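# Put the blue foam block, or else the box, on the counter

## Task

Check the room's floor for a blue foam block. If one is there, place it on the counter; if not, place the cardboard box on the counter. Nothing else may end up on the counter. The object must rest there on its own, not be held in place by the robot, and the robot must finish upright, neither toppled nor leaning.

## Robot and tools

ROBOT. A Hello Robot Stretch 3 with one arm. It has a two-wheeled base (0.33 m long, 0.34 m wide), a lift that moves the arm up and down a mast, and a telescoping arm that reaches out to the robot's right side. The base cannot slide sideways, so reaching further forward means driving. Turning in place pivots about the point midway between the drive wheels, 0.05 m behind the front edge. With the arm pulled in and the wrist folded, a turn sweeps a 0.28 m radius; an unfolded, level gripper reaches beyond that.

FRAMES. Base frame: origin on the floor between the drive wheels, x forward, y left, z up. hand_pose is reported in it, at the point where closed fingertips meet; with all wrist joints at zero its x axis is up, y runs back along the arm toward the mast, z toward the rear. Fingertip pads are round, 0.04 m wide. The odometry frame is the base frame as it was at scene start; base_odometry comes from wheel turns only, so slipping looks like travel. Heading is in radians, left positive, -3.142 to 3.142.

execute_actions. Arguments: actions, a list holding either one action or nothing (empty just reports state and pictures); cameras, a list from head_camera, nav_camera, wrist_camera, all (omitted, null or ["all"] gives every camera; [] gives none). An action may contain base, joints, or both, plus optional contact_limits; its motions begin together and may end at different times.
- base: exactly one key. {"translate_m": d} is a relative drive of d metres along the current heading, forward positive, -1 to 1. {"rotate_rad": d} is a relative turn in place of d radians, counter-clockwise (left) positive, -3.2 to 3.2. Both count from where the base last reported itself.
- joints: absolute targets, one number per named joint: lift_m 0 to 1.1 (arm height on mast, metres); arm_m 0 to 0.52 (extension, metres); wrist_yaw_rad -1.345 to 4.42 (0 along the arm, positive toward the front, 3.0 folded over the base); wrist_pitch_rad -1.57 to 0.451 (0 level, negative tips fingers down); wrist_roll_rad -2.911 to 2.911 (0 fingers level side by side); gripper_m -0.089 to 0.179 (bigger is wider; the real fingertip gap is smaller by about 0.007 m near closed and 0.025 m fully open, and zero below 0.007); head_pan_rad -3.953 to 1.73 (0 ahead, positive left, -1.57 faces along the arm); head_tilt_rad -1.53 to 0.419 (0 level, negative down). Tolerances for done: 0.004 m for lift, arm and gripper; 0.02 rad for yaw, roll, pan, tilt; 0.05 rad for pitch.
- contact_limits: {"arm_m": n}, n a motor_effort percentage 1 to 100; the arm halts (contact_stop) when its effort hits about n (or -n when retracting). Smaller is gentler but too small stops immediately. It also caps holding force until the next action. Values above the maximum are clipped.
Unknown keys or out-of-range numbers reject the whole call and nothing moves. A joint or the base left out of an action may keep pushing to an older target unseen. Each action ends within 15 s. If a result reports a stop, remaining execute_actions, wait and finished_scene calls in that same reply are skipped.

wait: seconds, 0 to 10; nothing new is commanded; returns the same report. zoom_image: camera plus region [x0, y0, x1, y1] in pixels of that camera's latest full picture, top-left is (0,0), at most 504 by 504. finished_scene: scene, the integer of the current scene; irreversible, and its result says whether the task succeeded and gives the next task.

RESULTS. base_status and joint_status: done (for the base, wheels turned the commanded amount even if slipping), off_target (stopped short, may still push), contact_stop, time_out, torque_fault (old target dropped). Arm or lift stopping on contact goes slack until commanded again; a slack lift with a load can sink, and closing fingers on a surface pushes it upward. Base, wrist and head have no contact stop. A wrist servo that strains for several seconds shuts off for 10 s (torque_fault). on_its_own lists uncommanded joints; held at is the target, not the position; effort outside rest range hints at a load or push. motor_effort is percent of max, positive toward higher values, bracket is the peak; readings are biased and noisy; positive wheel effort pushes forward. lidar_m: 12 distances in 30-degree sectors, first straight ahead then counter-clockwise (4th left, 7th behind, 10th right), from a plane 0.17 m up, range 0.15 to 12 m, "-" is nothing seen; misses glass, thin legs, anything lower, and parts hidden by the robot (mostly sector 5, also 6, 9, 10 with the lift low). wrist_depth_mm (45 to 1000) and head_depth_mm (280 to 4000, sideways image) are 7x7 median-depth grids from top left. base_tilt in degrees, forward and right positive; turned_by_wheels and turned_by_imu give turn since last result; each has a fixed bias up to about 4 degrees.

CAMERAS. head_camera (896x504) and nav_camera (fisheye, 672x504) ride on the pan-tilt head; wrist_camera (644x364) is on the gripper. Calibration gives K, distortion and T_world_to_cam in the base frame, with small errors that grow for the wrist camera when the arm is extended.

GRIPPING. Command gripper_m below the object's width to grasp (lower squeezes harder, but a stall guard eases force, so heavy or slick items may slip; resend a different value to regrip). Release by opening at least 0.02 past the touching value. Neither the reading nor done proves a hold.

SPEED AND SAFETY. Full base speed (0.30 m/s, 1.9 rad/s) only with lift_m under 0.30, arm_m under 0.03, wrist_yaw_rad above 2.54; otherwise 0.10 m/s and 0.63 rad/s. Fold or unfold the wrist only with lift_m 0.32 to 0.95, pitch -0.4 and roll near 0; once folded the lift may drop to 0.25. With yaw below -0.4 keep pitch at -0.5 or lower. Pushing into something rigid with the gripper above about 0.45 m, raising the contact limit, pushing again after a contact_stop, or driving while holding or snagged on something fixed can tip the robot, backward drives especially. If it leans, undo the last motion in small steps, free the gripper, and lower lift_m to about 0.2. Avoid drops, slams, hard hits and strong pushes. The simulation runs on while you think, holding the last command, and loose objects may occasionally get nudged.

Each tool is called after "Call:" in YAML: its name, and indented under it one key for each argument.

## Session

Call:
execute_actions:
  actions: []

Scene clock: 0.00 s.
base_odometry: x=+0.000 y=+0.000 heading=+0.000 (m, m, rad; odometry frame)
turned_by_wheels: +0.000 (rad since the last result)
turned_by_imu: +0.000 (rad since the last result)
base_tilt: forward=+0.3 right=-1.4 (deg)
lidar_m: 1.64 2.00 1.58 1.79 2.34 2.12 2.13 2.58 0.78 0.79 0.96 1.64
head_depth_mm: 1537 1541 1542 1542 1552 1550 1558 / 1578 1587 1592 1593 1597 1604 1610 / 1633 1639 1651 1652 1650 1663 1667 / 1689 1695 1706 1716 1709 1715 1727 / 1759 1757 1766 1772 1772 1791 1791 / 1808 1820 1845 1848 1839 1860 1851 / 1902 1894 1905 1905 1910 1936 1936
base_status: not commanded
joint_positions: lift_m=+0.430 arm_m=-0.003 wrist_yaw_rad=+3.038 wrist_pitch_rad=-0.370 wrist_roll_rad=-0.003 gripper_m=+0.037 head_pan_rad=-0.001 head_tilt_rad=-0.007
joint_status: not commanded
motor_effort: left_wheel=+0 right_wheel=+0 lift_m=+19 arm_m=+0 wrist_yaw_rad=+0 wrist_pitch_rad=+7 wrist_roll_rad=+0 gripper_m=+1 head_pan_rad=+0 head_tilt_rad=+2 (%)
hand_pose: x=+0.0025 y=+0.0869 z=+0.4536 quat_wxyz=(+0.166, +0.700, +0.094, +0.689) (m; base frame)
wrist_depth_mm: - - - - - - - / - - - - - - - / - - - - - - - / - - - - - - - / 944 929 945 900 891 876 861 / 753 742 - 740 748 729 702 / 636 630 - 626 603 625 603
pictures: head_camera (sideways: a quarter turn clockwise sets it upright), nav_camera (sideways: a quarter turn counterclockwise sets it upright), wrist_camera
Images, in order (width x height): head_camera 896x504, nav_camera 672x504, wrist_camera 644x364.

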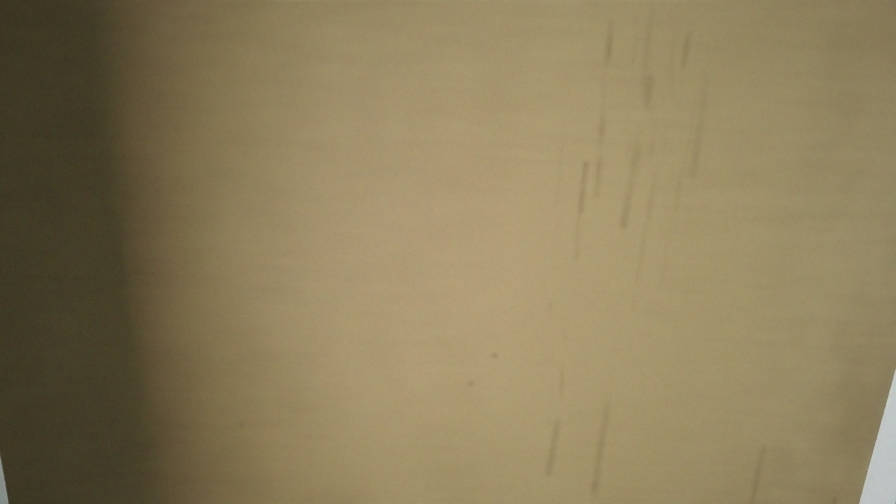

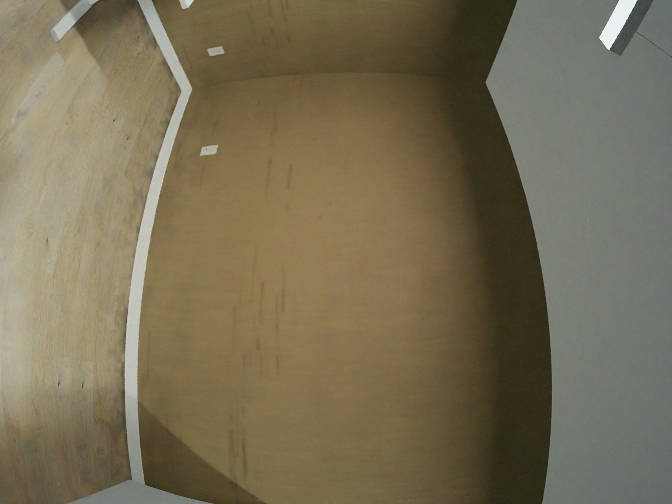

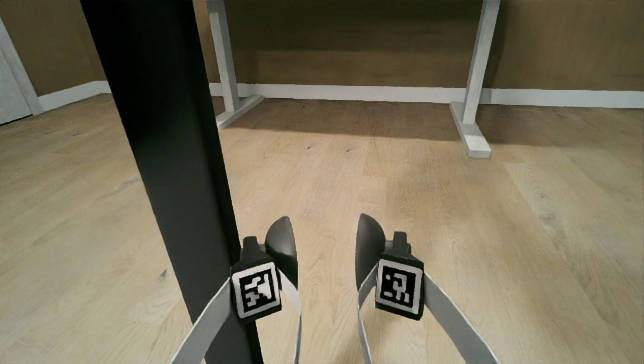

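Call:
execute_actions:
  actions:
    - {"joints":{"head_pan_rad":-1.57,"head_tilt_rad":-0.6}}
  cameras: ["head_camera","nav_camera"]

Call:
execute_actions:
  actions:
    - {"joints":{"head_pan_rad":-3.1,"head_tilt_rad":-0.6}}
  cameras: ["head_camera","nav_camera"]

Call:
execute_actions:
  actions:
    - {"joints":{"head_pan_rad":1.57,"head_tilt_rad":-0.6}}
  cameras: ["head_camera","nav_camera"]

Scene clock: 1.60 s.
base_odometry: x=+0.000 y=+0.000 heading=+0.000 (m, m, rad; odometry frame)
turned_by_wheels: +0.000 (rad since the last result)
turned_by_imu: +0.000 (rad since the last result)
base_tilt: forward=+0.3 right=-1.2 (deg)
lidar_m: 1.65 2.00 1.58 1.78 2.34 2.12 2.14 2.59 0.78 0.79 0.96 1.64
head_depth_mm: 2355 2516 947 848 956 1096 1236 / 2385 2518 936 885 1004 1159 1273 / 2483 2614 927 928 1056 1229 1275 / 2554 2573 919 973 1112 1305 1270 / 2596 1410 945 1019 1180 1388 1271 / 2748 1389 975 1068 1247 1415 1266 / 2445 1368 1000 1127 1333 1472 1257
base_status: not commanded
joint_positions: lift_m=+0.430 arm_m=-0.003 wrist_yaw_rad=+3.038 wrist_pitch_rad=-0.370 wrist_roll_rad=-0.003 gripper_m=+0.037 head_pan_rad=-1.563 head_tilt_rad=-0.592
joint_status: all done
motor_effort: left_wheel=+0(0) right_wheel=+2(1) lift_m=+18(18) arm_m=+0(0) wrist_yaw_rad=+1(0) wrist_pitch_rad=+7(7) wrist_roll_rad=+0(0) gripper_m=+0(0) head_pan_rad=-4(63) head_tilt_rad=-4(33) (%)
hand_pose: x=+0.0025 y=+0.0869 z=+0.4536 quat_wxyz=(+0.166, +0.700, +0.094, +0.689) (m; base frame)
wrist_depth_mm: - - - - - - - / - - - - - - - / - - - - - - - / - - - - - - - / 937 902 948 905 909 881 872 / 741 746 - 733 745 715 718 / 639 635 - 626 623 614 605
pictures: head_camera (sideways: a quarter turn clockwise sets it upright), nav_camera (sideways: a quarter turn counterclockwise sets it upright)
camera_calibration (this result's frames):
head_camera: T_world_to_cam=[[-0.0473593, 0.568629, -0.82123, 1.09403], [0.998868, 0.0232947, -0.0414739, 0.0515392], [-0.00445294, -0.822264, -0.569089, 0.692731], [0, 0, 0, 1]] pos_world=[0.00341625, -0.0536898, 1.29481]
nav_camera: T_world_to_cam=[[-0.0210323, -0.574823, 0.818007, -1.03292], [-0.999745, 0.0188402, -0.0124659, 0.069489], [-0.00824576, -0.818061, -0.575073, 0.705565], [0, 0, 0, 1]] pos_world=[0.0535646, -0.0178595, 1.25155]
Images, in order (width x height): head_camera 896x504, nav_camera 672x504.

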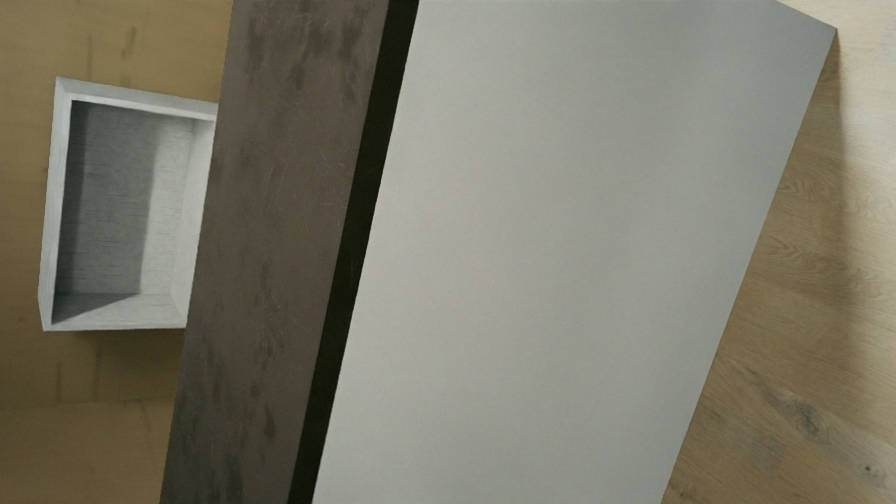

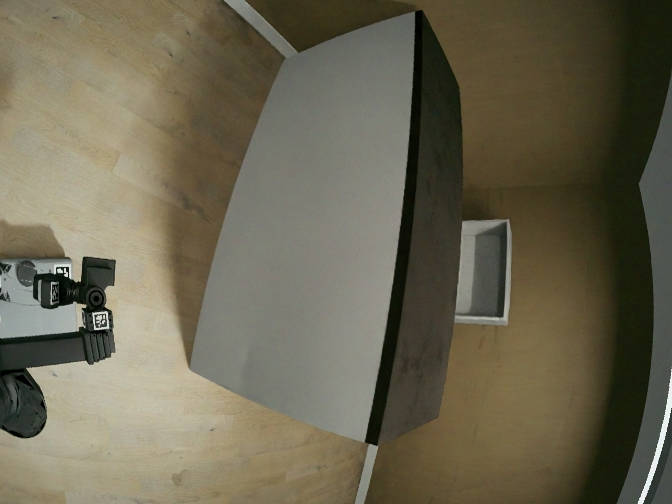

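Scene clock: 2.87 s.
base_odometry: x=+0.000 y=+0.000 heading=+0.000 (m, m, rad; odometry frame)
turned_by_wheels: +0.000 (rad since the last result)
turned_by_imu: +0.000 (rad since the last result)
base_tilt: forward=+0.3 right=-1.3 (deg)
lidar_m: 1.65 1.99 1.57 1.77 2.34 2.13 2.14 2.58 0.78 0.79 0.95 1.64
head_depth_mm: 1818 1983 2162 2312 1833 1519 1295 / 1861 2051 2262 2352 1833 1500 1285 / 1957 2139 2364 2306 1828 1496 1277 / 2018 2230 2474 2300 1814 1483 1272 / 2109 2342 2618 2284 1798 1485 1266 / 2188 2440 2717 2257 1793 1481 1262 / 2288 2532 2801 2238 1776 1468 1254
base_status: not commanded
joint_positions: lift_m=+0.430 arm_m=-0.003 wrist_yaw_rad=+3.038 wrist_pitch_rad=-0.370 wrist_roll_rad=-0.003 gripper_m=+0.037 head_pan_rad=-3.093 head_tilt_rad=-0.593
joint_status: all done
motor_effort: left_wheel=+0(1) right_wheel=+2(1) lift_m=+19(19) arm_m=+0(0) wrist_yaw_rad=+0(1) wrist_pitch_rad=+7(7) wrist_roll_rad=+0(0) gripper_m=+0(0) head_pan_rad=-5(63) head_tilt_rad=-4(4) (%)
hand_pose: x=+0.0025 y=+0.0869 z=+0.4536 quat_wxyz=(+0.166, +0.700, +0.094, +0.689) (m; base frame)
wrist_depth_mm: - - - - - - - / - - - - - - - / - - - - - - - / - - - - - - - / 931 928 941 888 905 884 876 / 743 749 - 718 750 721 709 / 637 630 - 633 612 609 598
pictures: head_camera (sideways: a quarter turn clockwise sets it upright), nav_camera (sideways: a quarter turn counterclockwise sets it upright)
camera_calibration (this result's frames):
head_camera: T_world_to_cam=[[0.5665, 0.0705213, -0.821039, 1.09004], [0.0640218, -0.997087, -0.0414688, 0.0572351], [-0.821571, -0.0290723, -0.569364, 0.698074], [0, 0, 0, 1]] pos_world=[-0.0476522, 0.000492248, 1.29479]
nav_camera: T_world_to_cam=[[-0.575477, -0.00243913, 0.817814, -1.02928], [-0.0219396, 0.999682, -0.0124568, 0.0635127], [-0.817524, -0.0251112, -0.575347, 0.710859], [0, 0, 0, 1]] pos_world=[-0.0097922, -0.0481525, 1.25155]
Images, in order (width x height): head_camera 896x504, nav_camera 672x504.

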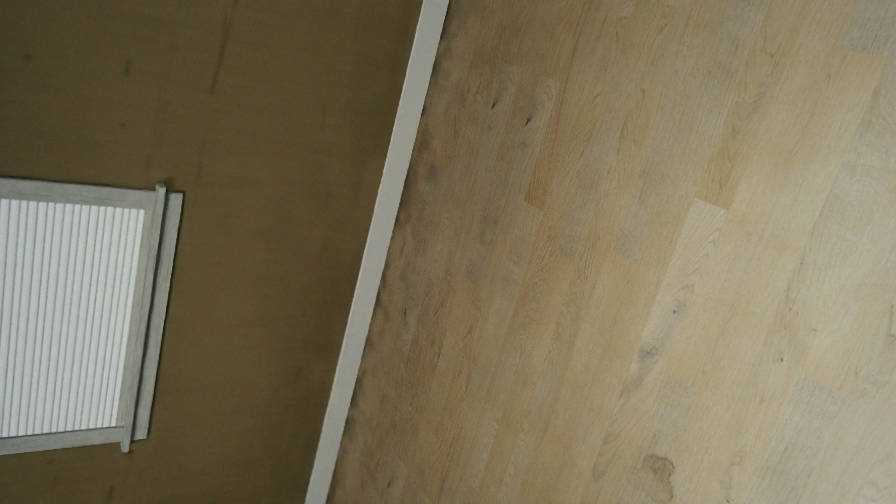

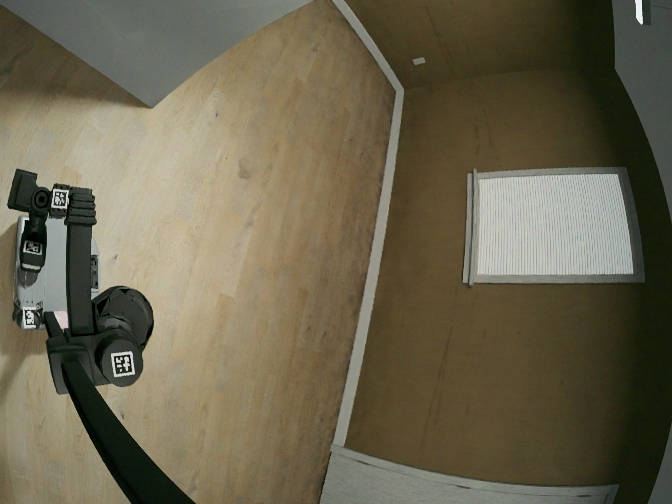

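Scene clock: 5.37 s.
base_odometry: x=+0.000 y=+0.000 heading=+0.000 (m, m, rad; odometry frame)
turned_by_wheels: +0.000 (rad since the last result)
turned_by_imu: +0.000 (rad since the last result)
base_tilt: forward=+0.3 right=-1.3 (deg)
lidar_m: 1.65 2.00 1.58 1.78 2.34 2.13 2.14 2.58 0.79 0.79 0.96 1.64
head_depth_mm: 1699 1836 1419 2219 1846 1515 1292 / 1754 1903 1480 2254 1824 1504 1286 / 1809 1929 1544 2312 1820 1500 1276 / 1877 1978 1612 2287 1797 1490 1274 / 1929 2055 1606 2206 1795 1482 1266 / 1996 2142 1953 2178 1779 1480 1266 / 2084 2307 2612 2240 1777 1474 1286
base_status: not commanded
joint_positions: lift_m=+0.430 arm_m=-0.003 wrist_yaw_rad=+3.038 wrist_pitch_rad=-0.370 wrist_roll_rad=-0.003 gripper_m=+0.037 head_pan_rad=+1.563 head_tilt_rad=-0.593
joint_status: all done
motor_effort: left_wheel=+0(1) right_wheel=+0(0) lift_m=+19(18) arm_m=+0(0) wrist_yaw_rad=+0(1) wrist_pitch_rad=+7(7) wrist_roll_rad=+0(0) gripper_m=+0(0) head_pan_rad=+5(67) head_tilt_rad=-4(2) (%)
hand_pose: x=+0.0025 y=+0.0869 z=+0.4536 quat_wxyz=(+0.166, +0.700, +0.094, +0.689) (m; base frame)
wrist_depth_mm: - - - - - - - / - - - - - - - / - - - - - - - / - - - - - - - / 921 922 938 893 915 879 870 / 744 759 - 734 762 723 712 / 642 622 - 625 617 617 606
pictures: head_camera (sideways: a quarter turn clockwise sets it upright), nav_camera (sideways: a quarter turn counterclockwise sets it upright)
camera_calibration (this result's frames):
head_camera: T_world_to_cam=[[0.0382162, -0.569592, -0.821039, 1.09326], [-0.999113, -0.00725937, -0.0414688, 0.0637202], [0.0176601, 0.821896, -0.569364, 0.692954], [0, 0, 0, 1]] pos_world=[0.00964592, 0.0536374, 1.29479]
nav_camera: T_world_to_cam=[[0.030266, 0.574686, 0.817814, -1.03298], [0.999313, -0.0349023, -0.0124568, 0.057283], [0.0213849, 0.81763, -0.575347, 0.705741], [0, 0, 0, 1]] pos_world=[-0.0410716, 0.0186028, 1.25155]
Images, in order (width x height): head_camera 896x504, nav_camera 672x504.

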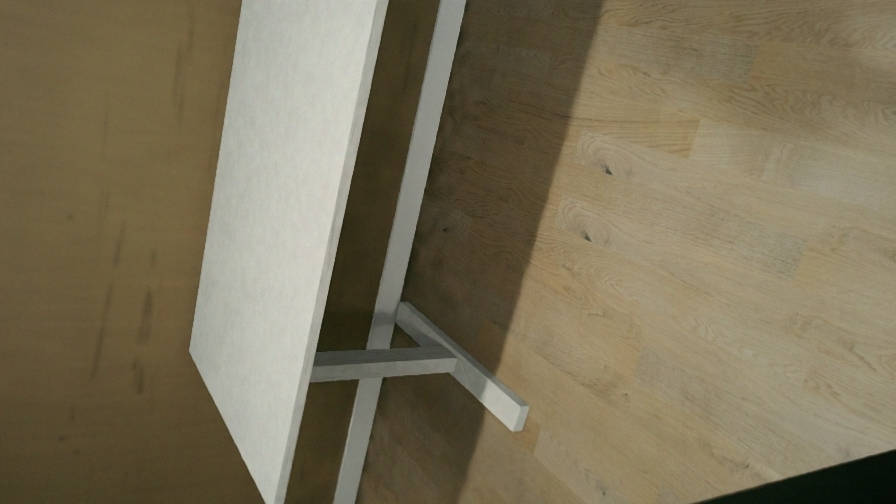

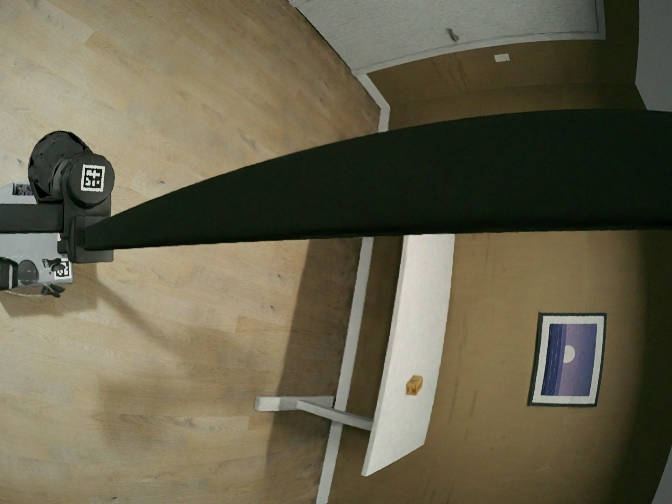

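Call:
execute_actions:
  actions:
    - {"base":{"rotate_rad":0.37},"joints":{"lift_m":0.25,"head_pan_rad":-1.57,"head_tilt_rad":-0.5}}
  cameras: []

Call:
execute_actions:
  actions:
    - {"base":{"translate_m":-1.0}}
  cameras: []

Call:
execute_actions:
  actions:
    - {"base":{"translate_m":-0.5}}
  cameras: ["head_camera","nav_camera"]

Scene clock: 8.73 s.
base_odometry: x=+0.000 y=+0.000 heading=+0.370 (m, m, rad; odometry frame)
turned_by_wheels: +0.370 (rad since the last result)
turned_by_imu: +0.370 (rad since the last result)
base_tilt: forward=+0.3 right=-1.3 (deg)
lidar_m: 1.82 1.58 2.02 1.78 2.13 2.12 2.37 0.79 0.78 0.87 1.40 1.64
head_depth_mm: 2611 2661 1192 886 949 1036 1137 / 2712 2979 1174 949 1038 1141 1262 / 2450 2674 1159 1042 1150 1275 1328 / 2174 2303 1142 1150 1278 1436 1334 / 1984 2053 1209 1283 1454 1549 1334 / 1795 1850 1310 1458 1666 1583 1334 / 1653 1725 1460 1679 1851 1581 1313
base_status: done
joint_positions: lift_m=+0.250 arm_m=-0.003 wrist_yaw_rad=+3.038 wrist_pitch_rad=-0.370 wrist_roll_rad=-0.003 gripper_m=+0.037 head_pan_rad=-1.563 head_tilt_rad=-0.507
joint_status: all done
motor_effort: left_wheel=-1(7) right_wheel=+2(7) lift_m=+14(14) arm_m=+0(0) wrist_yaw_rad=+0(0) wrist_pitch_rad=+8(8) wrist_roll_rad=+0(0) gripper_m=+0(0) head_pan_rad=-5(66) head_tilt_rad=+4(14) (%)
hand_pose: x=+0.0025 y=+0.0869 z=+0.2738 quat_wxyz=(+0.166, +0.700, +0.095, +0.689) (m; base frame)
wrist_depth_mm: - - - - - - - / - - - - - - - / - - - - - - - / 821 828 785 789 764 783 760 / 639 629 638 612 633 597 598 / 515 515 - 522 515 499 487 / 450 - - - 422 421 413
pictures: none
No camera images: the call's "cameras" was empty. Leave "cameras" out to get every camera's image.

Scene clock: 13.67 s.
base_odometry: x=-0.932 y=-0.361 heading=+0.370 (m, m, rad; odometry frame)
turned_by_wheels: +0.000 (rad since the last result)
turned_by_imu: +0.001 (rad since the last result)
base_tilt: forward=+0.3 right=-1.3 (deg)
lidar_m: 2.65 2.45 2.23 1.67 1.38 1.37 1.52 2.10 2.10 0.68 0.57 2.39
head_depth_mm: 1985 2104 2262 2397 2032 1619 1358 / 2106 2147 2369 2556 1992 1616 1349 / 2272 2373 2483 2477 2009 1602 1344 / 2463 2597 2740 952 1088 1302 1334 / 2678 2653 2681 852 935 1065 1226 / 2671 2877 1119 789 818 915 1036 / 2461 2651 1102 757 729 803 898
base_status: done
joint_positions: lift_m=+0.250 arm_m=-0.003 wrist_yaw_rad=+3.038 wrist_pitch_rad=-0.370 wrist_roll_rad=-0.003 gripper_m=+0.037 head_pan_rad=-1.563 head_tilt_rad=-0.507
joint_status: not commanded
motor_effort: left_wheel=-1(12) right_wheel=+2(5) lift_m=+14(14) arm_m=+0(0) wrist_yaw_rad=+0(0) wrist_pitch_rad=+8(8) wrist_roll_rad=+0(0) gripper_m=+0(0) head_pan_rad=-5(4) head_tilt_rad=+4(4) (%)
hand_pose: x=+0.0025 y=+0.0869 z=+0.2738 quat_wxyz=(+0.166, +0.700, +0.095, +0.689) (m; base frame)
wrist_depth_mm: - - - - - - - / - - - - - - - / - - - - - - - / 814 815 795 784 762 771 760 / 627 615 654 612 616 604 588 / 517 518 - 527 518 496 487 / 454 - - - 424 422 417
pictures: none
No camera images: the call's "cameras" was empty. Leave "cameras" out to get every camera's image.

Scene clock: 17.00 s.
base_odometry: x=-1.399 y=-0.542 heading=+0.370 (m, m, rad; odometry frame)
turned_by_wheels: +0.000 (rad since the last result)
turned_by_imu: +0.000 (rad since the last result)
base_tilt: forward=+0.3 right=-1.3 (deg)
lidar_m: 3.10 2.56 2.26 1.20 1.00 0.99 1.10 1.76 1.77 1.96 0.94 0.93
head_depth_mm: 1653 1760 1892 2032 2031 1619 1356 / 1761 1909 2048 2217 2012 1613 1350 / 1908 2039 2238 2390 2007 1609 1338 / 2047 2148 2368 2518 1996 1589 1333 / 2236 2313 2352 2473 1979 1589 1330 / 2442 2619 2871 2581 1953 1581 1319 / 2688 2635 3137 2554 1945 1573 1318
base_status: done
joint_positions: lift_m=+0.250 arm_m=-0.003 wrist_yaw_rad=+3.038 wrist_pitch_rad=-0.370 wrist_roll_rad=-0.003 gripper_m=+0.037 head_pan_rad=-1.563 head_tilt_rad=-0.507
joint_status: not commanded
motor_effort: left_wheel=-1(11) right_wheel=+2(6) lift_m=+13(14) arm_m=+0(0) wrist_yaw_rad=-1(0) wrist_pitch_rad=+8(8) wrist_roll_rad=+0(0) gripper_m=+0(0) head_pan_rad=-4(4) head_tilt_rad=+3(3) (%)
hand_pose: x=+0.0025 y=+0.0869 z=+0.2738 quat_wxyz=(+0.166, +0.700, +0.095, +0.689) (m; base frame)
wrist_depth_mm: 763 - - - - - - / 802 - - - - - - / 811 935 - - - - - / 765 813 796 787 788 765 748 / 636 622 637 625 622 605 599 / 516 512 - 520 523 493 484 / 450 - - - 422 423 416
pictures: head_camera (sideways: a quarter turn clockwise sets it upright), nav_camera (sideways: a quarter turn counterclockwise sets it upright)
camera_calibration (this result's frames):
head_camera: T_world_to_cam=[[-0.0467432, 0.496885, -0.866557, 1.15313], [0.998898, 0.0196399, -0.0426203, 0.0530362], [-0.00415833, -0.867594, -0.497255, 0.599269], [0, 0, 0, 1]] pos_world=[0.00341515, -0.054092, 1.2995]
nav_camera: T_world_to_cam=[[-0.0216469, -0.503327, 0.863825, -1.09266], [-0.999734, 0.0177654, -0.0147013, 0.0724008], [-0.00794666, -0.863914, -0.503577, 0.612543], [0, 0, 0, 1]] pos_world=[0.0535966, -0.0220648, 1.25339]
Images, in order (width x height): head_camera 896x504, nav_camera 672x504.

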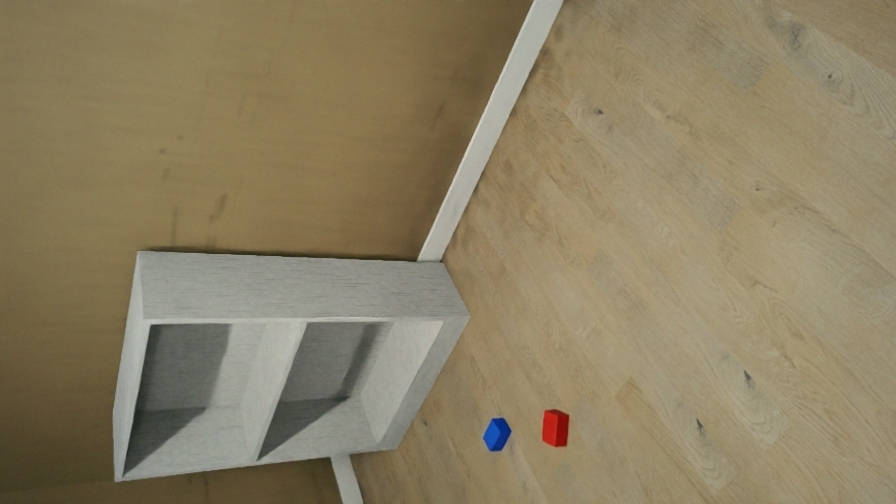

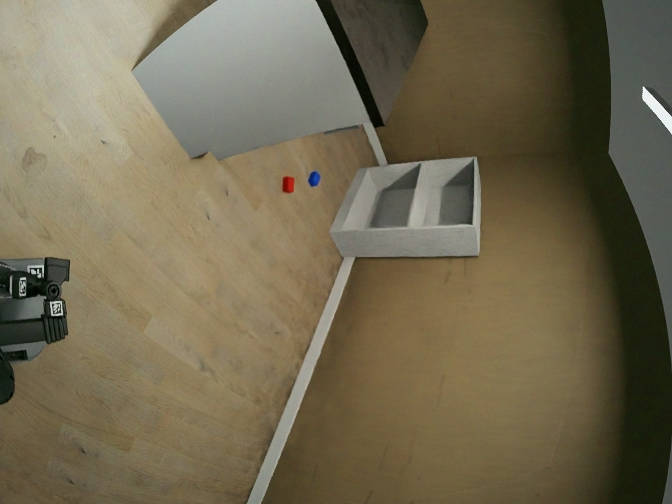

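Call:
execute_actions:
  actions:
    - {"base":{"rotate_rad":1.653}}
  cameras: []

Call:
execute_actions:
  actions:
    - {"base":{"translate_m":-1.0}}
  cameras: []

Call:
execute_actions:
  actions:
    - {"base":{"translate_m":-0.487}}
  cameras: []

Call:
execute_actions:
  actions:
    - {"base":{"rotate_rad":-0.78},"joints":{"head_tilt_rad":-1.0}}
  cameras: ["head_camera","nav_camera"]

Scene clock: 21.87 s.
base_odometry: x=-1.399 y=-0.542 heading=+2.023 (m, m, rad; odometry frame)
turned_by_wheels: +1.653 (rad since the last result)
turned_by_imu: +1.646 (rad since the last result)
base_tilt: forward=+0.3 right=-1.2 (deg)
lidar_m: 1.15 0.99 0.99 1.14 1.78 1.77 2.05 0.94 0.94 2.93 2.56 1.99
head_depth_mm: 2733 2910 3110 2709 2025 1614 1361 / 2953 3144 3367 2677 2032 1614 1351 / 3187 3472 3606 2672 2001 1614 1342 / 3516 3785 3913 2650 2006 1594 1341 / 3440 3829 3805 2608 1967 1596 1329 / 3189 3364 3581 2590 1970 1584 1327 / 2942 3014 3327 2580 1947 1577 1320
base_status: done
joint_positions: lift_m=+0.250 arm_m=-0.003 wrist_yaw_rad=+3.038 wrist_pitch_rad=-0.370 wrist_roll_rad=-0.003 gripper_m=+0.037 head_pan_rad=-1.563 head_tilt_rad=-0.507
joint_status: not commanded
motor_effort: left_wheel=-1(10) right_wheel=+3(14) lift_m=+14(13) arm_m=+0(0) wrist_yaw_rad=+1(0) wrist_pitch_rad=+8(8) wrist_roll_rad=+0(0) gripper_m=+1(0) head_pan_rad=-4(5) head_tilt_rad=+3(3) (%)
hand_pose: x=+0.0025 y=+0.0869 z=+0.2738 quat_wxyz=(+0.166, +0.700, +0.095, +0.689) (m; base frame)
wrist_depth_mm: - - - - 975 827 721 / - - - - - 876 761 / - - - - - 913 807 / 826 813 790 798 777 751 754 / 645 621 653 607 626 592 584 / 518 513 - 526 510 497 490 / 448 - - - 420 417 418
pictures: none
No camera images: the call's "cameras" was empty. Leave "cameras" out to get every camera's image.

Scene clock: 26.80 s.
base_odometry: x=-0.962 y=-1.442 heading=+2.023 (m, m, rad; odometry frame)
turned_by_wheels: +0.000 (rad since the last result)
turned_by_imu: +0.001 (rad since the last result)
base_tilt: forward=+0.3 right=-1.4 (deg)
lidar_m: 1.96 1.69 1.69 1.23 1.06 1.06 1.10 1.77 0.66 0.40 0.47 3.28
head_depth_mm: 2035 2123 1192 837 949 1243 1357 / 2190 2342 1180 792 762 943 1261 / 2379 2550 1164 785 637 757 932 / 2595 2808 1145 780 591 632 752 / 2869 3131 1132 773 586 522 639 / 3219 3550 3652 763 582 587 711 / 3549 3858 3745 757 632 744 952
base_status: done
joint_positions: lift_m=+0.250 arm_m=-0.003 wrist_yaw_rad=+3.038 wrist_pitch_rad=-0.370 wrist_roll_rad=-0.003 gripper_m=+0.037 head_pan_rad=-1.563 head_tilt_rad=-0.507
joint_status: not commanded
motor_effort: left_wheel=-1(12) right_wheel=+2(7) lift_m=+14(14) arm_m=+0(0) wrist_yaw_rad=+0(0) wrist_pitch_rad=+8(8) wrist_roll_rad=+0(0) gripper_m=+0(0) head_pan_rad=-5(4) head_tilt_rad=+3(3) (%)
hand_pose: x=+0.0025 y=+0.0869 z=+0.2738 quat_wxyz=(+0.166, +0.700, +0.095, +0.689) (m; base frame)
wrist_depth_mm: 805 - - - - - - / 828 - - - - - - / 866 966 - - - - - / 820 823 792 783 784 761 755 / 625 636 644 615 623 597 595 / 521 507 - 520 522 491 484 / 448 - - - 423 422 419
pictures: none
No camera images: the call's "cameras" was empty. Leave "cameras" out to get every camera's image.

Scene clock: 30.20 s.
base_odometry: x=-0.749 y=-1.880 heading=+2.023 (m, m, rad; odometry frame)
turned_by_wheels: +0.000 (rad since the last result)
turned_by_imu: +0.000 (rad since the last result)
base_tilt: forward=+0.3 right=-1.3 (deg)
lidar_m: 2.36 2.03 1.46 0.83 0.72 0.71 0.61 1.32 1.35 0.78 0.67 0.67
head_depth_mm: 1685 1763 1469 1708 1969 1624 1359 / 1818 1906 1279 1432 1729 1616 1351 / 1975 2069 1170 1227 1416 1565 1343 / 2165 2291 1149 1068 1219 1472 1336 / 2375 2557 1133 945 1063 1215 1330 / 2671 2950 1120 858 949 1062 1240 / 2986 3373 1101 795 851 946 1059
base_status: done
joint_positions: lift_m=+0.250 arm_m=-0.003 wrist_yaw_rad=+3.038 wrist_pitch_rad=-0.370 wrist_roll_rad=-0.003 gripper_m=+0.037 head_pan_rad=-1.563 head_tilt_rad=-0.507
joint_status: not commanded
motor_effort: left_wheel=-1(11) right_wheel=+1(8) lift_m=+14(13) arm_m=-1(0) wrist_yaw_rad=+0(0) wrist_pitch_rad=+8(8) wrist_roll_rad=+0(0) gripper_m=+0(1) head_pan_rad=-5(4) head_tilt_rad=+4(3) (%)
hand_pose: x=+0.0025 y=+0.0869 z=+0.2738 quat_wxyz=(+0.166, +0.700, +0.095, +0.689) (m; base frame)
wrist_depth_mm: 544 - 840 - - - - / 571 - 890 - - - - / 587 658 942 - - - - / 608 704 791 788 765 764 745 / 603 624 651 620 619 594 590 / 515 513 - 516 520 499 491 / 453 - - - 421 418 414
pictures: none
No camera images: the call's "cameras" was empty. Leave "cameras" out to get every camera's image.

Scene clock: 31.90 s.
base_odometry: x=-0.749 y=-1.880 heading=+1.243 (m, m, rad; odometry frame)
turned_by_wheels: -0.780 (rad since the last result)
turned_by_imu: -0.778 (rad since the last result)
base_tilt: forward=+0.4 right=-1.4 (deg)
lidar_m: 0.67 2.87 2.11 2.03 1.01 0.74 0.72 0.66 0.61 1.73 0.94 0.69
head_depth_mm: 1660 1505 1606 1435 1315 1248 1142 / 1700 1948 1737 1551 1383 1247 1171 / 1715 1937 1747 1540 1371 1252 - / 1719 1939 1732 1532 1357 1254 - / 1727 1939 1731 1524 1362 1236 1124 / 1726 1950 1713 1515 1364 1226 1126 / 1736 1933 1710 1509 1351 1228 1123
base_status: done
joint_positions: lift_m=+0.250 arm_m=-0.003 wrist_yaw_rad=+3.038 wrist_pitch_rad=-0.370 wrist_roll_rad=-0.003 gripper_m=+0.037 head_pan_rad=-1.563 head_tilt_rad=-0.988
joint_status: all done
motor_effort: left_wheel=+1(11) right_wheel=-1(9) lift_m=+13(14) arm_m=+0(0) wrist_yaw_rad=+1(0) wrist_pitch_rad=+8(8) wrist_roll_rad=+0(0) gripper_m=+0(0) head_pan_rad=-5(5) head_tilt_rad=-6(32) (%)
hand_pose: x=+0.0025 y=+0.0869 z=+0.2738 quat_wxyz=(+0.166, +0.700, +0.095, +0.689) (m; base frame)
wrist_depth_mm: - - - - - - - / - - - - - - - / - - - - - - - / 839 832 817 789 783 754 756 / 633 624 650 618 628 599 593 / 519 512 - 519 518 498 492 / 449 - - - 421 418 416
pictures: head_camera (sideways: a quarter turn clockwise sets it upright), nav_camera (sideways: a quarter turn counterclockwise sets it upright)
camera_calibration (this result's frames):
head_camera: T_world_to_cam=[[-0.0490634, 0.841211, -0.538477, 0.725572], [0.998771, 0.0375236, -0.0323837, 0.0396861], [-0.00703593, -0.539404, -0.842018, 1.0477], [0, 0, 0, 1]] pos_world=[0.0033333, -0.0467138, 1.27417]
nav_camera: T_world_to_cam=[[-0.0193442, -0.845687, 0.533328, -0.661955], [-0.999754, 0.0221453, -0.00114654, 0.0547491], [-0.0108411, -0.533219, -0.845908, 1.05781], [0, 0, 0, 1]] pos_world=[0.0533984, 0.00302361, 1.24791]
Images, in order (width x height): head_camera 896x504, nav_camera 672x504.

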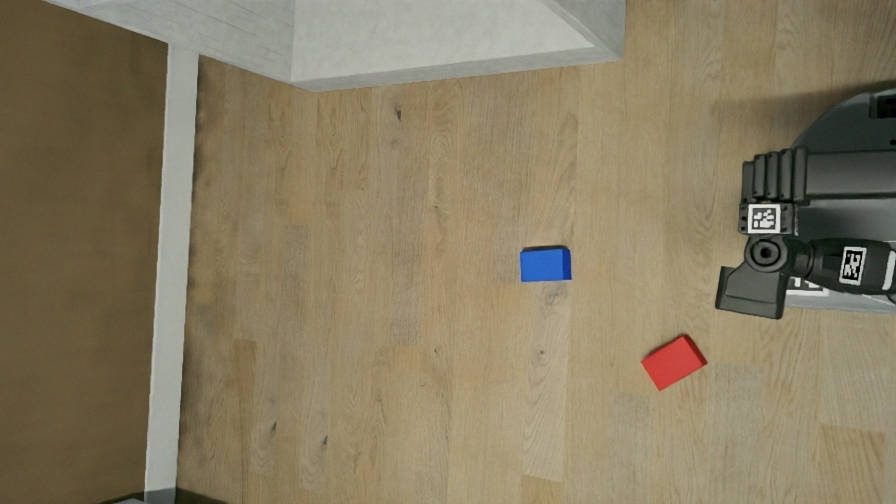

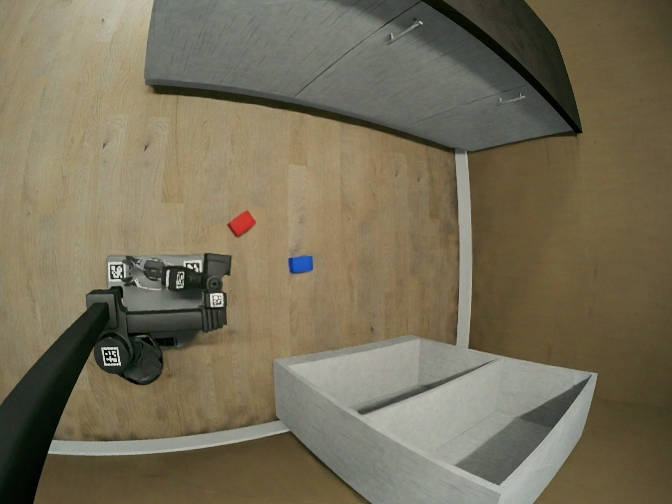

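Call:
execute_actions:
  actions:
    - {"joints":{"lift_m":0.36,"wrist_pitch_rad":-0.4}}
  cameras: []

Call:
execute_actions:
  actions:
    - {"joints":{"wrist_yaw_rad":0.0,"gripper_m":0.15}}
  cameras: []

Call:
execute_actions:
  actions:
    - {"joints":{"wrist_pitch_rad":-1.57,"arm_m":0.3}}
  cameras: ["head_camera","wrist_camera"]

Scene clock: 34.10 s.
base_odometry: x=-0.749 y=-1.880 heading=+1.243 (m, m, rad; odometry frame)
turned_by_wheels: +0.000 (rad since the last result)
turned_by_imu: +0.000 (rad since the last result)
base_tilt: forward=+0.4 right=-1.3 (deg)
lidar_m: 0.67 2.86 2.11 2.03 1.01 0.74 0.71 0.66 0.61 1.74 0.94 0.69
head_depth_mm: 1670 1506 1600 1436 1315 1256 1144 / 1712 1942 1726 1543 1382 1247 1155 / 1718 1939 1749 1542 1374 1261 - / 1722 1935 1738 1527 1362 1267 - / 1727 1929 1720 1523 1369 1233 1136 / 1725 1940 1715 1514 1359 1221 1120 / 1733 1923 1711 1508 1353 1225 1119
base_status: not commanded
joint_positions: lift_m=+0.360 arm_m=-0.003 wrist_yaw_rad=+3.038 wrist_pitch_rad=-0.414 wrist_roll_rad=-0.003 gripper_m=+0.037 head_pan_rad=-1.563 head_tilt_rad=-0.988
joint_status: all done
motor_effort: left_wheel=+2(2) right_wheel=-1(1) lift_m=+24(23) arm_m=+0(0) wrist_yaw_rad=+0(0) wrist_pitch_rad=+7(6) wrist_roll_rad=+0(0) gripper_m=+0(0) head_pan_rad=-4(4) head_tilt_rad=-6(6) (%)
hand_pose: x=+0.0020 y=+0.0816 z=+0.3733 quat_wxyz=(+0.181, +0.697, +0.110, +0.685) (m; base frame)
wrist_depth_mm: - - - - - - - / - - - - - - - / 995 - - - - - - / 929 969 942 910 925 889 885 / 764 765 - 742 750 728 726 / 634 624 - 609 623 607 602 / 538 533 - 540 521 514 512
pictures: none
No camera images: the call's "cameras" was empty. Leave "cameras" out to get every camera's image.

Scene clock: 36.63 s.
base_odometry: x=-0.749 y=-1.880 heading=+1.243 (m, m, rad; odometry frame)
turned_by_wheels: +0.000 (rad since the last result)
turned_by_imu: +0.000 (rad since the last result)
base_tilt: forward=+0.3 right=-1.4 (deg)
lidar_m: 0.67 2.87 2.11 2.03 1.01 0.74 0.72 0.66 0.61 1.73 0.94 0.69
head_depth_mm: 1665 1504 1594 1432 1315 1257 1142 / 1709 1952 1729 1552 1381 1250 1153 / 1713 1933 1745 1538 1376 1261 - / 1715 1932 1739 1539 1357 1251 - / 1731 1939 1727 1528 1366 1220 1133 / 1734 1931 1716 1523 1359 1220 1122 / 1740 1919 1718 1511 1357 1230 1124
base_status: not commanded
joint_positions: lift_m=+0.360 arm_m=-0.003 wrist_yaw_rad=+0.002 wrist_pitch_rad=-0.414 wrist_roll_rad=-0.003 gripper_m=+0.150 head_pan_rad=-1.563 head_tilt_rad=-0.988
joint_status: all done
motor_effort: left_wheel=+2(1) right_wheel=-1(1) lift_m=+23(24) arm_m=+0(1) wrist_yaw_rad=-2(3) wrist_pitch_rad=+7(7) wrist_roll_rad=+0(0) gripper_m=+1(94) head_pan_rad=-4(4) head_tilt_rad=-6(6) (%)
hand_pose: x=-0.0210 y=-0.3670 z=+0.3733 quat_wxyz=(+0.693, +0.147, -0.691, -0.145) (m; base frame)
wrist_depth_mm: 851 - - - - 915 726 / 864 - - - - 979 735 / 849 - - - - 945 733 / 881 948 927 922 918 760 690 / 757 758 751 733 731 616 578 / 635 - 611 612 607 - 478 / 540 517 535 513 524 508 421
pictures: none
No camera images: the call's "cameras" was empty. Leave "cameras" out to get every camera's image.

Scene clock: 40.07 s.
base_odometry: x=-0.749 y=-1.880 heading=+1.243 (m, m, rad; odometry frame)
turned_by_wheels: +0.000 (rad since the last result)
turned_by_imu: +0.000 (rad since the last result)
base_tilt: forward=+0.2 right=-1.3 (deg)
lidar_m: 0.67 2.87 2.11 2.03 1.01 0.74 0.71 0.66 0.61 1.74 0.94 0.69
head_depth_mm: 1670 1503 1605 1432 1318 1252 1145 / 1713 1951 1723 1551 1379 1246 1158 / 1718 1917 1748 1570 1376 1239 - / 1719 1936 1725 1553 1348 1238 - / 1720 1942 1738 1530 1358 1222 1135 / 1728 1928 1728 1513 1358 1217 1124 / 1750 1919 1703 1522 1349 1221 1119
base_status: not commanded
joint_positions: lift_m=+0.360 arm_m=+0.300 wrist_yaw_rad=+0.000 wrist_pitch_rad=-1.563 wrist_roll_rad=-0.003 gripper_m=+0.150 head_pan_rad=-1.563 head_tilt_rad=-0.988
joint_status: all done
motor_effort: left_wheel=+1(1) right_wheel=-2(1) lift_m=+23(24) arm_m=+5(6) wrist_yaw_rad=+1(2) wrist_pitch_rad=-4(8) wrist_roll_rad=+0(0) gripper_m=+1(0) head_pan_rad=-4(5) head_tilt_rad=-6(5) (%)
hand_pose: x=-0.0216 y=-0.4225 z=+0.2420 quat_wxyz=(+0.503, +0.499, -0.501, -0.498) (m; base frame)
wrist_depth_mm: 375 376 379 374 382 384 386 / 376 387 388 387 388 390 394 / 389 394 393 396 398 400 398 / 402 399 404 405 405 408 410 / 410 407 413 417 416 416 416 / 421 - 422 425 423 - 429 / 429 439 434 437 437 439 444
pictures: head_camera (sideways: a quarter turn clockwise sets it upright), wrist_camera
camera_calibration (this result's frames):
head_camera: T_world_to_cam=[[-0.0490638, 0.841211, -0.538477, 0.725572], [0.998771, 0.0375241, -0.0323837, 0.0396861], [-0.00703568, -0.539404, -0.842018, 1.0477], [0, 0, 0, 1]] pos_world=[0.00333332, -0.0467138, 1.27417]
wrist_camera: T_world_to_cam=[[-0.99982, 0.00461307, 0.0183807, -0.0257149], [0.00749057, 0.987136, 0.159705, 0.411862], [-0.0174076, 0.159814, -0.986994, 0.472765], [0, 0, 0, 1]] pos_world=[-0.0205657, -0.482, 0.401312]
Images, in order (width x height): head_camera 896x504, wrist_camera 644x364.

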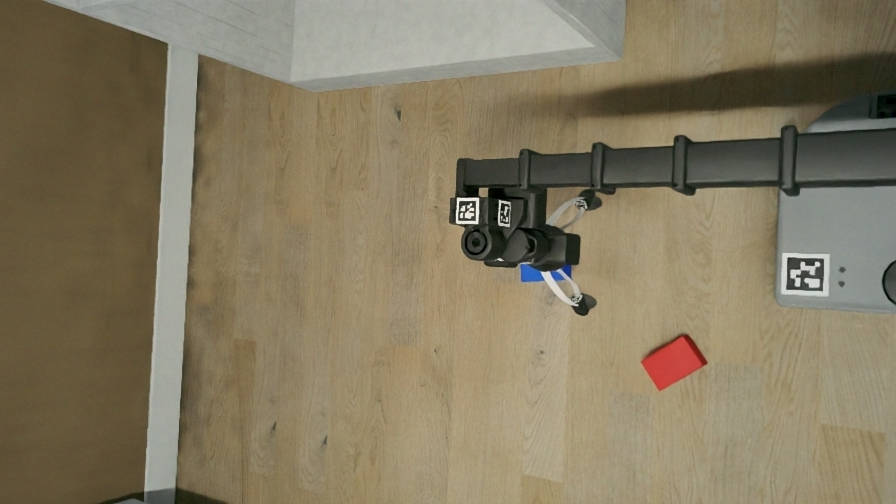

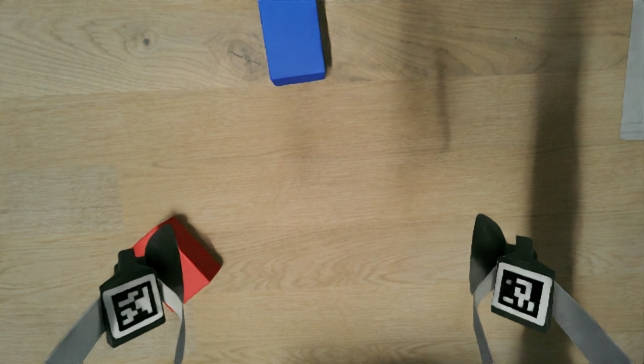

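Call:
execute_actions:
  actions:
    - {"base":{"translate_m":0.035},"joints":{"arm_m":0.49,"lift_m":0.26}}
  cameras: ["wrist_camera"]

Scene clock: 42.90 s.
base_odometry: x=-0.738 y=-1.847 heading=+1.243 (m, m, rad; odometry frame)
turned_by_wheels: +0.000 (rad since the last result)
turned_by_imu: +0.000 (rad since the last result)
base_tilt: forward=+0.4 right=-1.3 (deg)
lidar_m: 0.63 2.87 2.11 2.03 1.06 0.78 0.75 0.66 0.64 1.74 0.90 0.66
head_depth_mm: 1700 1872 1611 1460 1323 1255 1145 / 1718 1948 1764 1554 1382 1244 1167 / 1711 1946 1742 1519 1378 1244 - / 1712 1939 1737 1507 1362 1241 - / 1725 1941 1732 1524 1359 1218 1137 / 1737 1935 1710 1517 1364 1226 1128 / 1735 1931 1714 1512 1354 1220 1121
base_status: done
joint_positions: lift_m=+0.260 arm_m=+0.490 wrist_yaw_rad=+0.000 wrist_pitch_rad=-1.564 wrist_roll_rad=-0.003 gripper_m=+0.150 head_pan_rad=-1.563 head_tilt_rad=-0.988
joint_status: all done
motor_effort: left_wheel=+1(7) right_wheel=-2(6) lift_m=+14(18) arm_m=+5(6) wrist_yaw_rad=+0(0) wrist_pitch_rad=-4(4) wrist_roll_rad=+0(0) gripper_m=+0(0) head_pan_rad=-4(4) head_tilt_rad=-6(6) (%)
hand_pose: x=-0.0216 y=-0.6122 z=+0.1426 quat_wxyz=(+0.502, +0.499, -0.501, -0.498) (m; base frame)
wrist_depth_mm: 280 282 283 285 285 288 286 / 289 290 290 292 291 292 294 / 293 295 295 299 299 299 299 / 303 303 302 296 305 307 309 / 309 309 308 266 313 312 314 / 314 - 317 321 320 - 322 / 321 328 327 326 328 329 333
pictures: wrist_camera
camera_calibration (this result's frames):
wrist_camera: T_world_to_cam=[[-0.99982, 0.00466101, 0.018386, -0.0229832], [0.00755794, 0.986959, 0.160793, 0.614744], [-0.0173968, 0.160903, -0.986817, 0.405652], [0, 0, 0, 1]] pos_world=[-0.0205682, -0.671891, 0.30188]
Images, in order (width x height): wrist_camera 644x364.

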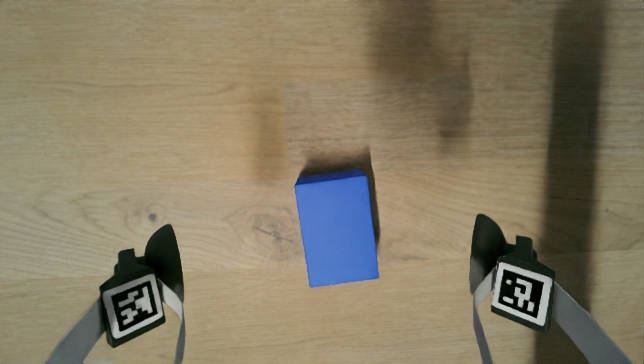

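Call:
execute_actions:
  actions:
    - {"joints":{"arm_m":0.47,"lift_m":0.145}}
  cameras: ["wrist_camera"]

Call:
execute_actions:
  actions:
    - {"joints":{"gripper_m":0.02}}
  cameras: ["wrist_camera"]

Scene clock: 45.87 s.
base_odometry: x=-0.738 y=-1.847 heading=+1.243 (m, m, rad; odometry frame)
turned_by_wheels: +0.000 (rad since the last result)
turned_by_imu: +0.000 (rad since the last result)
base_tilt: forward=+0.3 right=-1.3 (deg)
lidar_m: 0.63 2.88 2.10 2.03 1.06 0.78 0.75 0.66 0.64 1.73 0.90 0.65
head_depth_mm: 1699 1861 1614 1453 1326 1253 1142 / 1706 1942 1751 1544 1372 1252 1169 / 1714 1930 1735 1564 1377 1239 - / 1719 1937 1735 1563 1345 1238 - / 1726 1940 1720 1533 1361 1222 1133 / 1738 1941 1725 1518 1360 1228 1124 / 1744 1925 1708 1506 1352 1228 1121
base_status: not commanded
joint_positions: lift_m=+0.145 arm_m=+0.470 wrist_yaw_rad=+0.000 wrist_pitch_rad=-1.564 wrist_roll_rad=-0.003 gripper_m=+0.150 head_pan_rad=-1.563 head_tilt_rad=-0.988
joint_status: all done
motor_effort: left_wheel=+1(1) right_wheel=-1(2) lift_m=+14(14) arm_m=-4(5) wrist_yaw_rad=+1(0) wrist_pitch_rad=-4(4) wrist_roll_rad=+0(0) gripper_m=+0(0) head_pan_rad=-4(4) head_tilt_rad=-5(5) (%)
hand_pose: x=-0.0216 y=-0.5929 z=+0.0276 quat_wxyz=(+0.502, +0.499, -0.500, -0.498) (m; base frame)
wrist_depth_mm: 174 175 175 176 176 177 177 / 179 179 179 180 179 182 181 / 182 183 183 184 184 185 186 / 187 186 187 144 188 189 190 / 191 190 192 146 191 193 194 / 195 - 196 150 151 - 199 / 201 201 202 154 202 204 205
pictures: wrist_camera
camera_calibration (this result's frames):
wrist_camera: T_world_to_cam=[[-0.99982, 0.0046583, 0.0183868, -0.0209604], [0.00755824, 0.986933, 0.160955, 0.614176], [-0.0173968, 0.161065, -0.98679, 0.289162], [0, 0, 0, 1]] pos_world=[-0.0205683, -0.652627, 0.186873]
Images, in order (width x height): wrist_camera 644x364.

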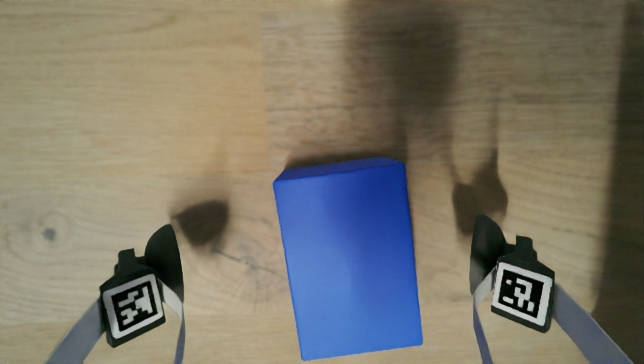

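Scene clock: 47.67 s.
base_odometry: x=-0.738 y=-1.847 heading=+1.243 (m, m, rad; odometry frame)
turned_by_wheels: +0.000 (rad since the last result)
turned_by_imu: +0.000 (rad since the last result)
base_tilt: forward=+0.2 right=-1.4 (deg)
lidar_m: 0.63 2.88 2.10 2.03 1.06 0.78 0.75 0.66 0.64 1.74 0.89 0.66
head_depth_mm: 1713 1870 1612 1459 1332 1252 1137 / 1712 1941 1760 1543 1376 1242 1168 / 1710 1938 1744 1562 1379 1240 - / 1718 1943 1738 1559 1352 1235 - / 1720 1927 1735 1518 1365 1225 1129 / 1734 1926 1729 1514 1354 1234 1122 / 1734 1924 1707 1511 1349 1222 1119
base_status: not commanded
joint_positions: lift_m=+0.145 arm_m=+0.470 wrist_yaw_rad=+0.000 wrist_pitch_rad=-1.564 wrist_roll_rad=-0.003 gripper_m=+0.021 head_pan_rad=-1.563 head_tilt_rad=-0.988
joint_status: all done
motor_effort: left_wheel=+1(2) right_wheel=-2(2) lift_m=+14(13) arm_m=-5(5) wrist_yaw_rad=+0(0) wrist_pitch_rad=-4(4) wrist_roll_rad=+0(0) gripper_m=-17(97) head_pan_rad=-4(4) head_tilt_rad=-6(5) (%)
hand_pose: x=-0.0216 y=-0.5929 z=+0.0276 quat_wxyz=(+0.502, +0.499, -0.500, -0.498) (m; base frame)
wrist_depth_mm: 174 175 175 176 176 177 177 / 178 179 178 179 179 182 182 / 183 183 183 184 184 186 186 / 186 186 186 140 188 190 190 / 190 191 190 142 193 195 194 / 195 195 195 147 147 199 201 / 200 200 202 150 203 205 205
pictures: wrist_camera
camera_calibration (this result's frames):
wrist_camera: T_world_to_cam=[[-0.99982, 0.00465839, 0.0183868, -0.0209604], [0.00755833, 0.986933, 0.160955, 0.614176], [-0.0173968, 0.161065, -0.98679, 0.289162], [0, 0, 0, 1]] pos_world=[-0.0205683, -0.652626, 0.186873]
Images, in order (width x height): wrist_camera 644x364.

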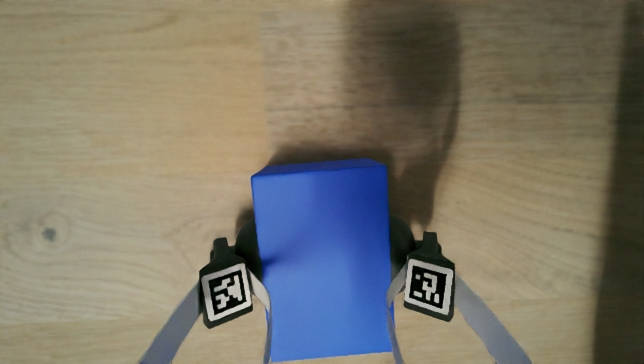

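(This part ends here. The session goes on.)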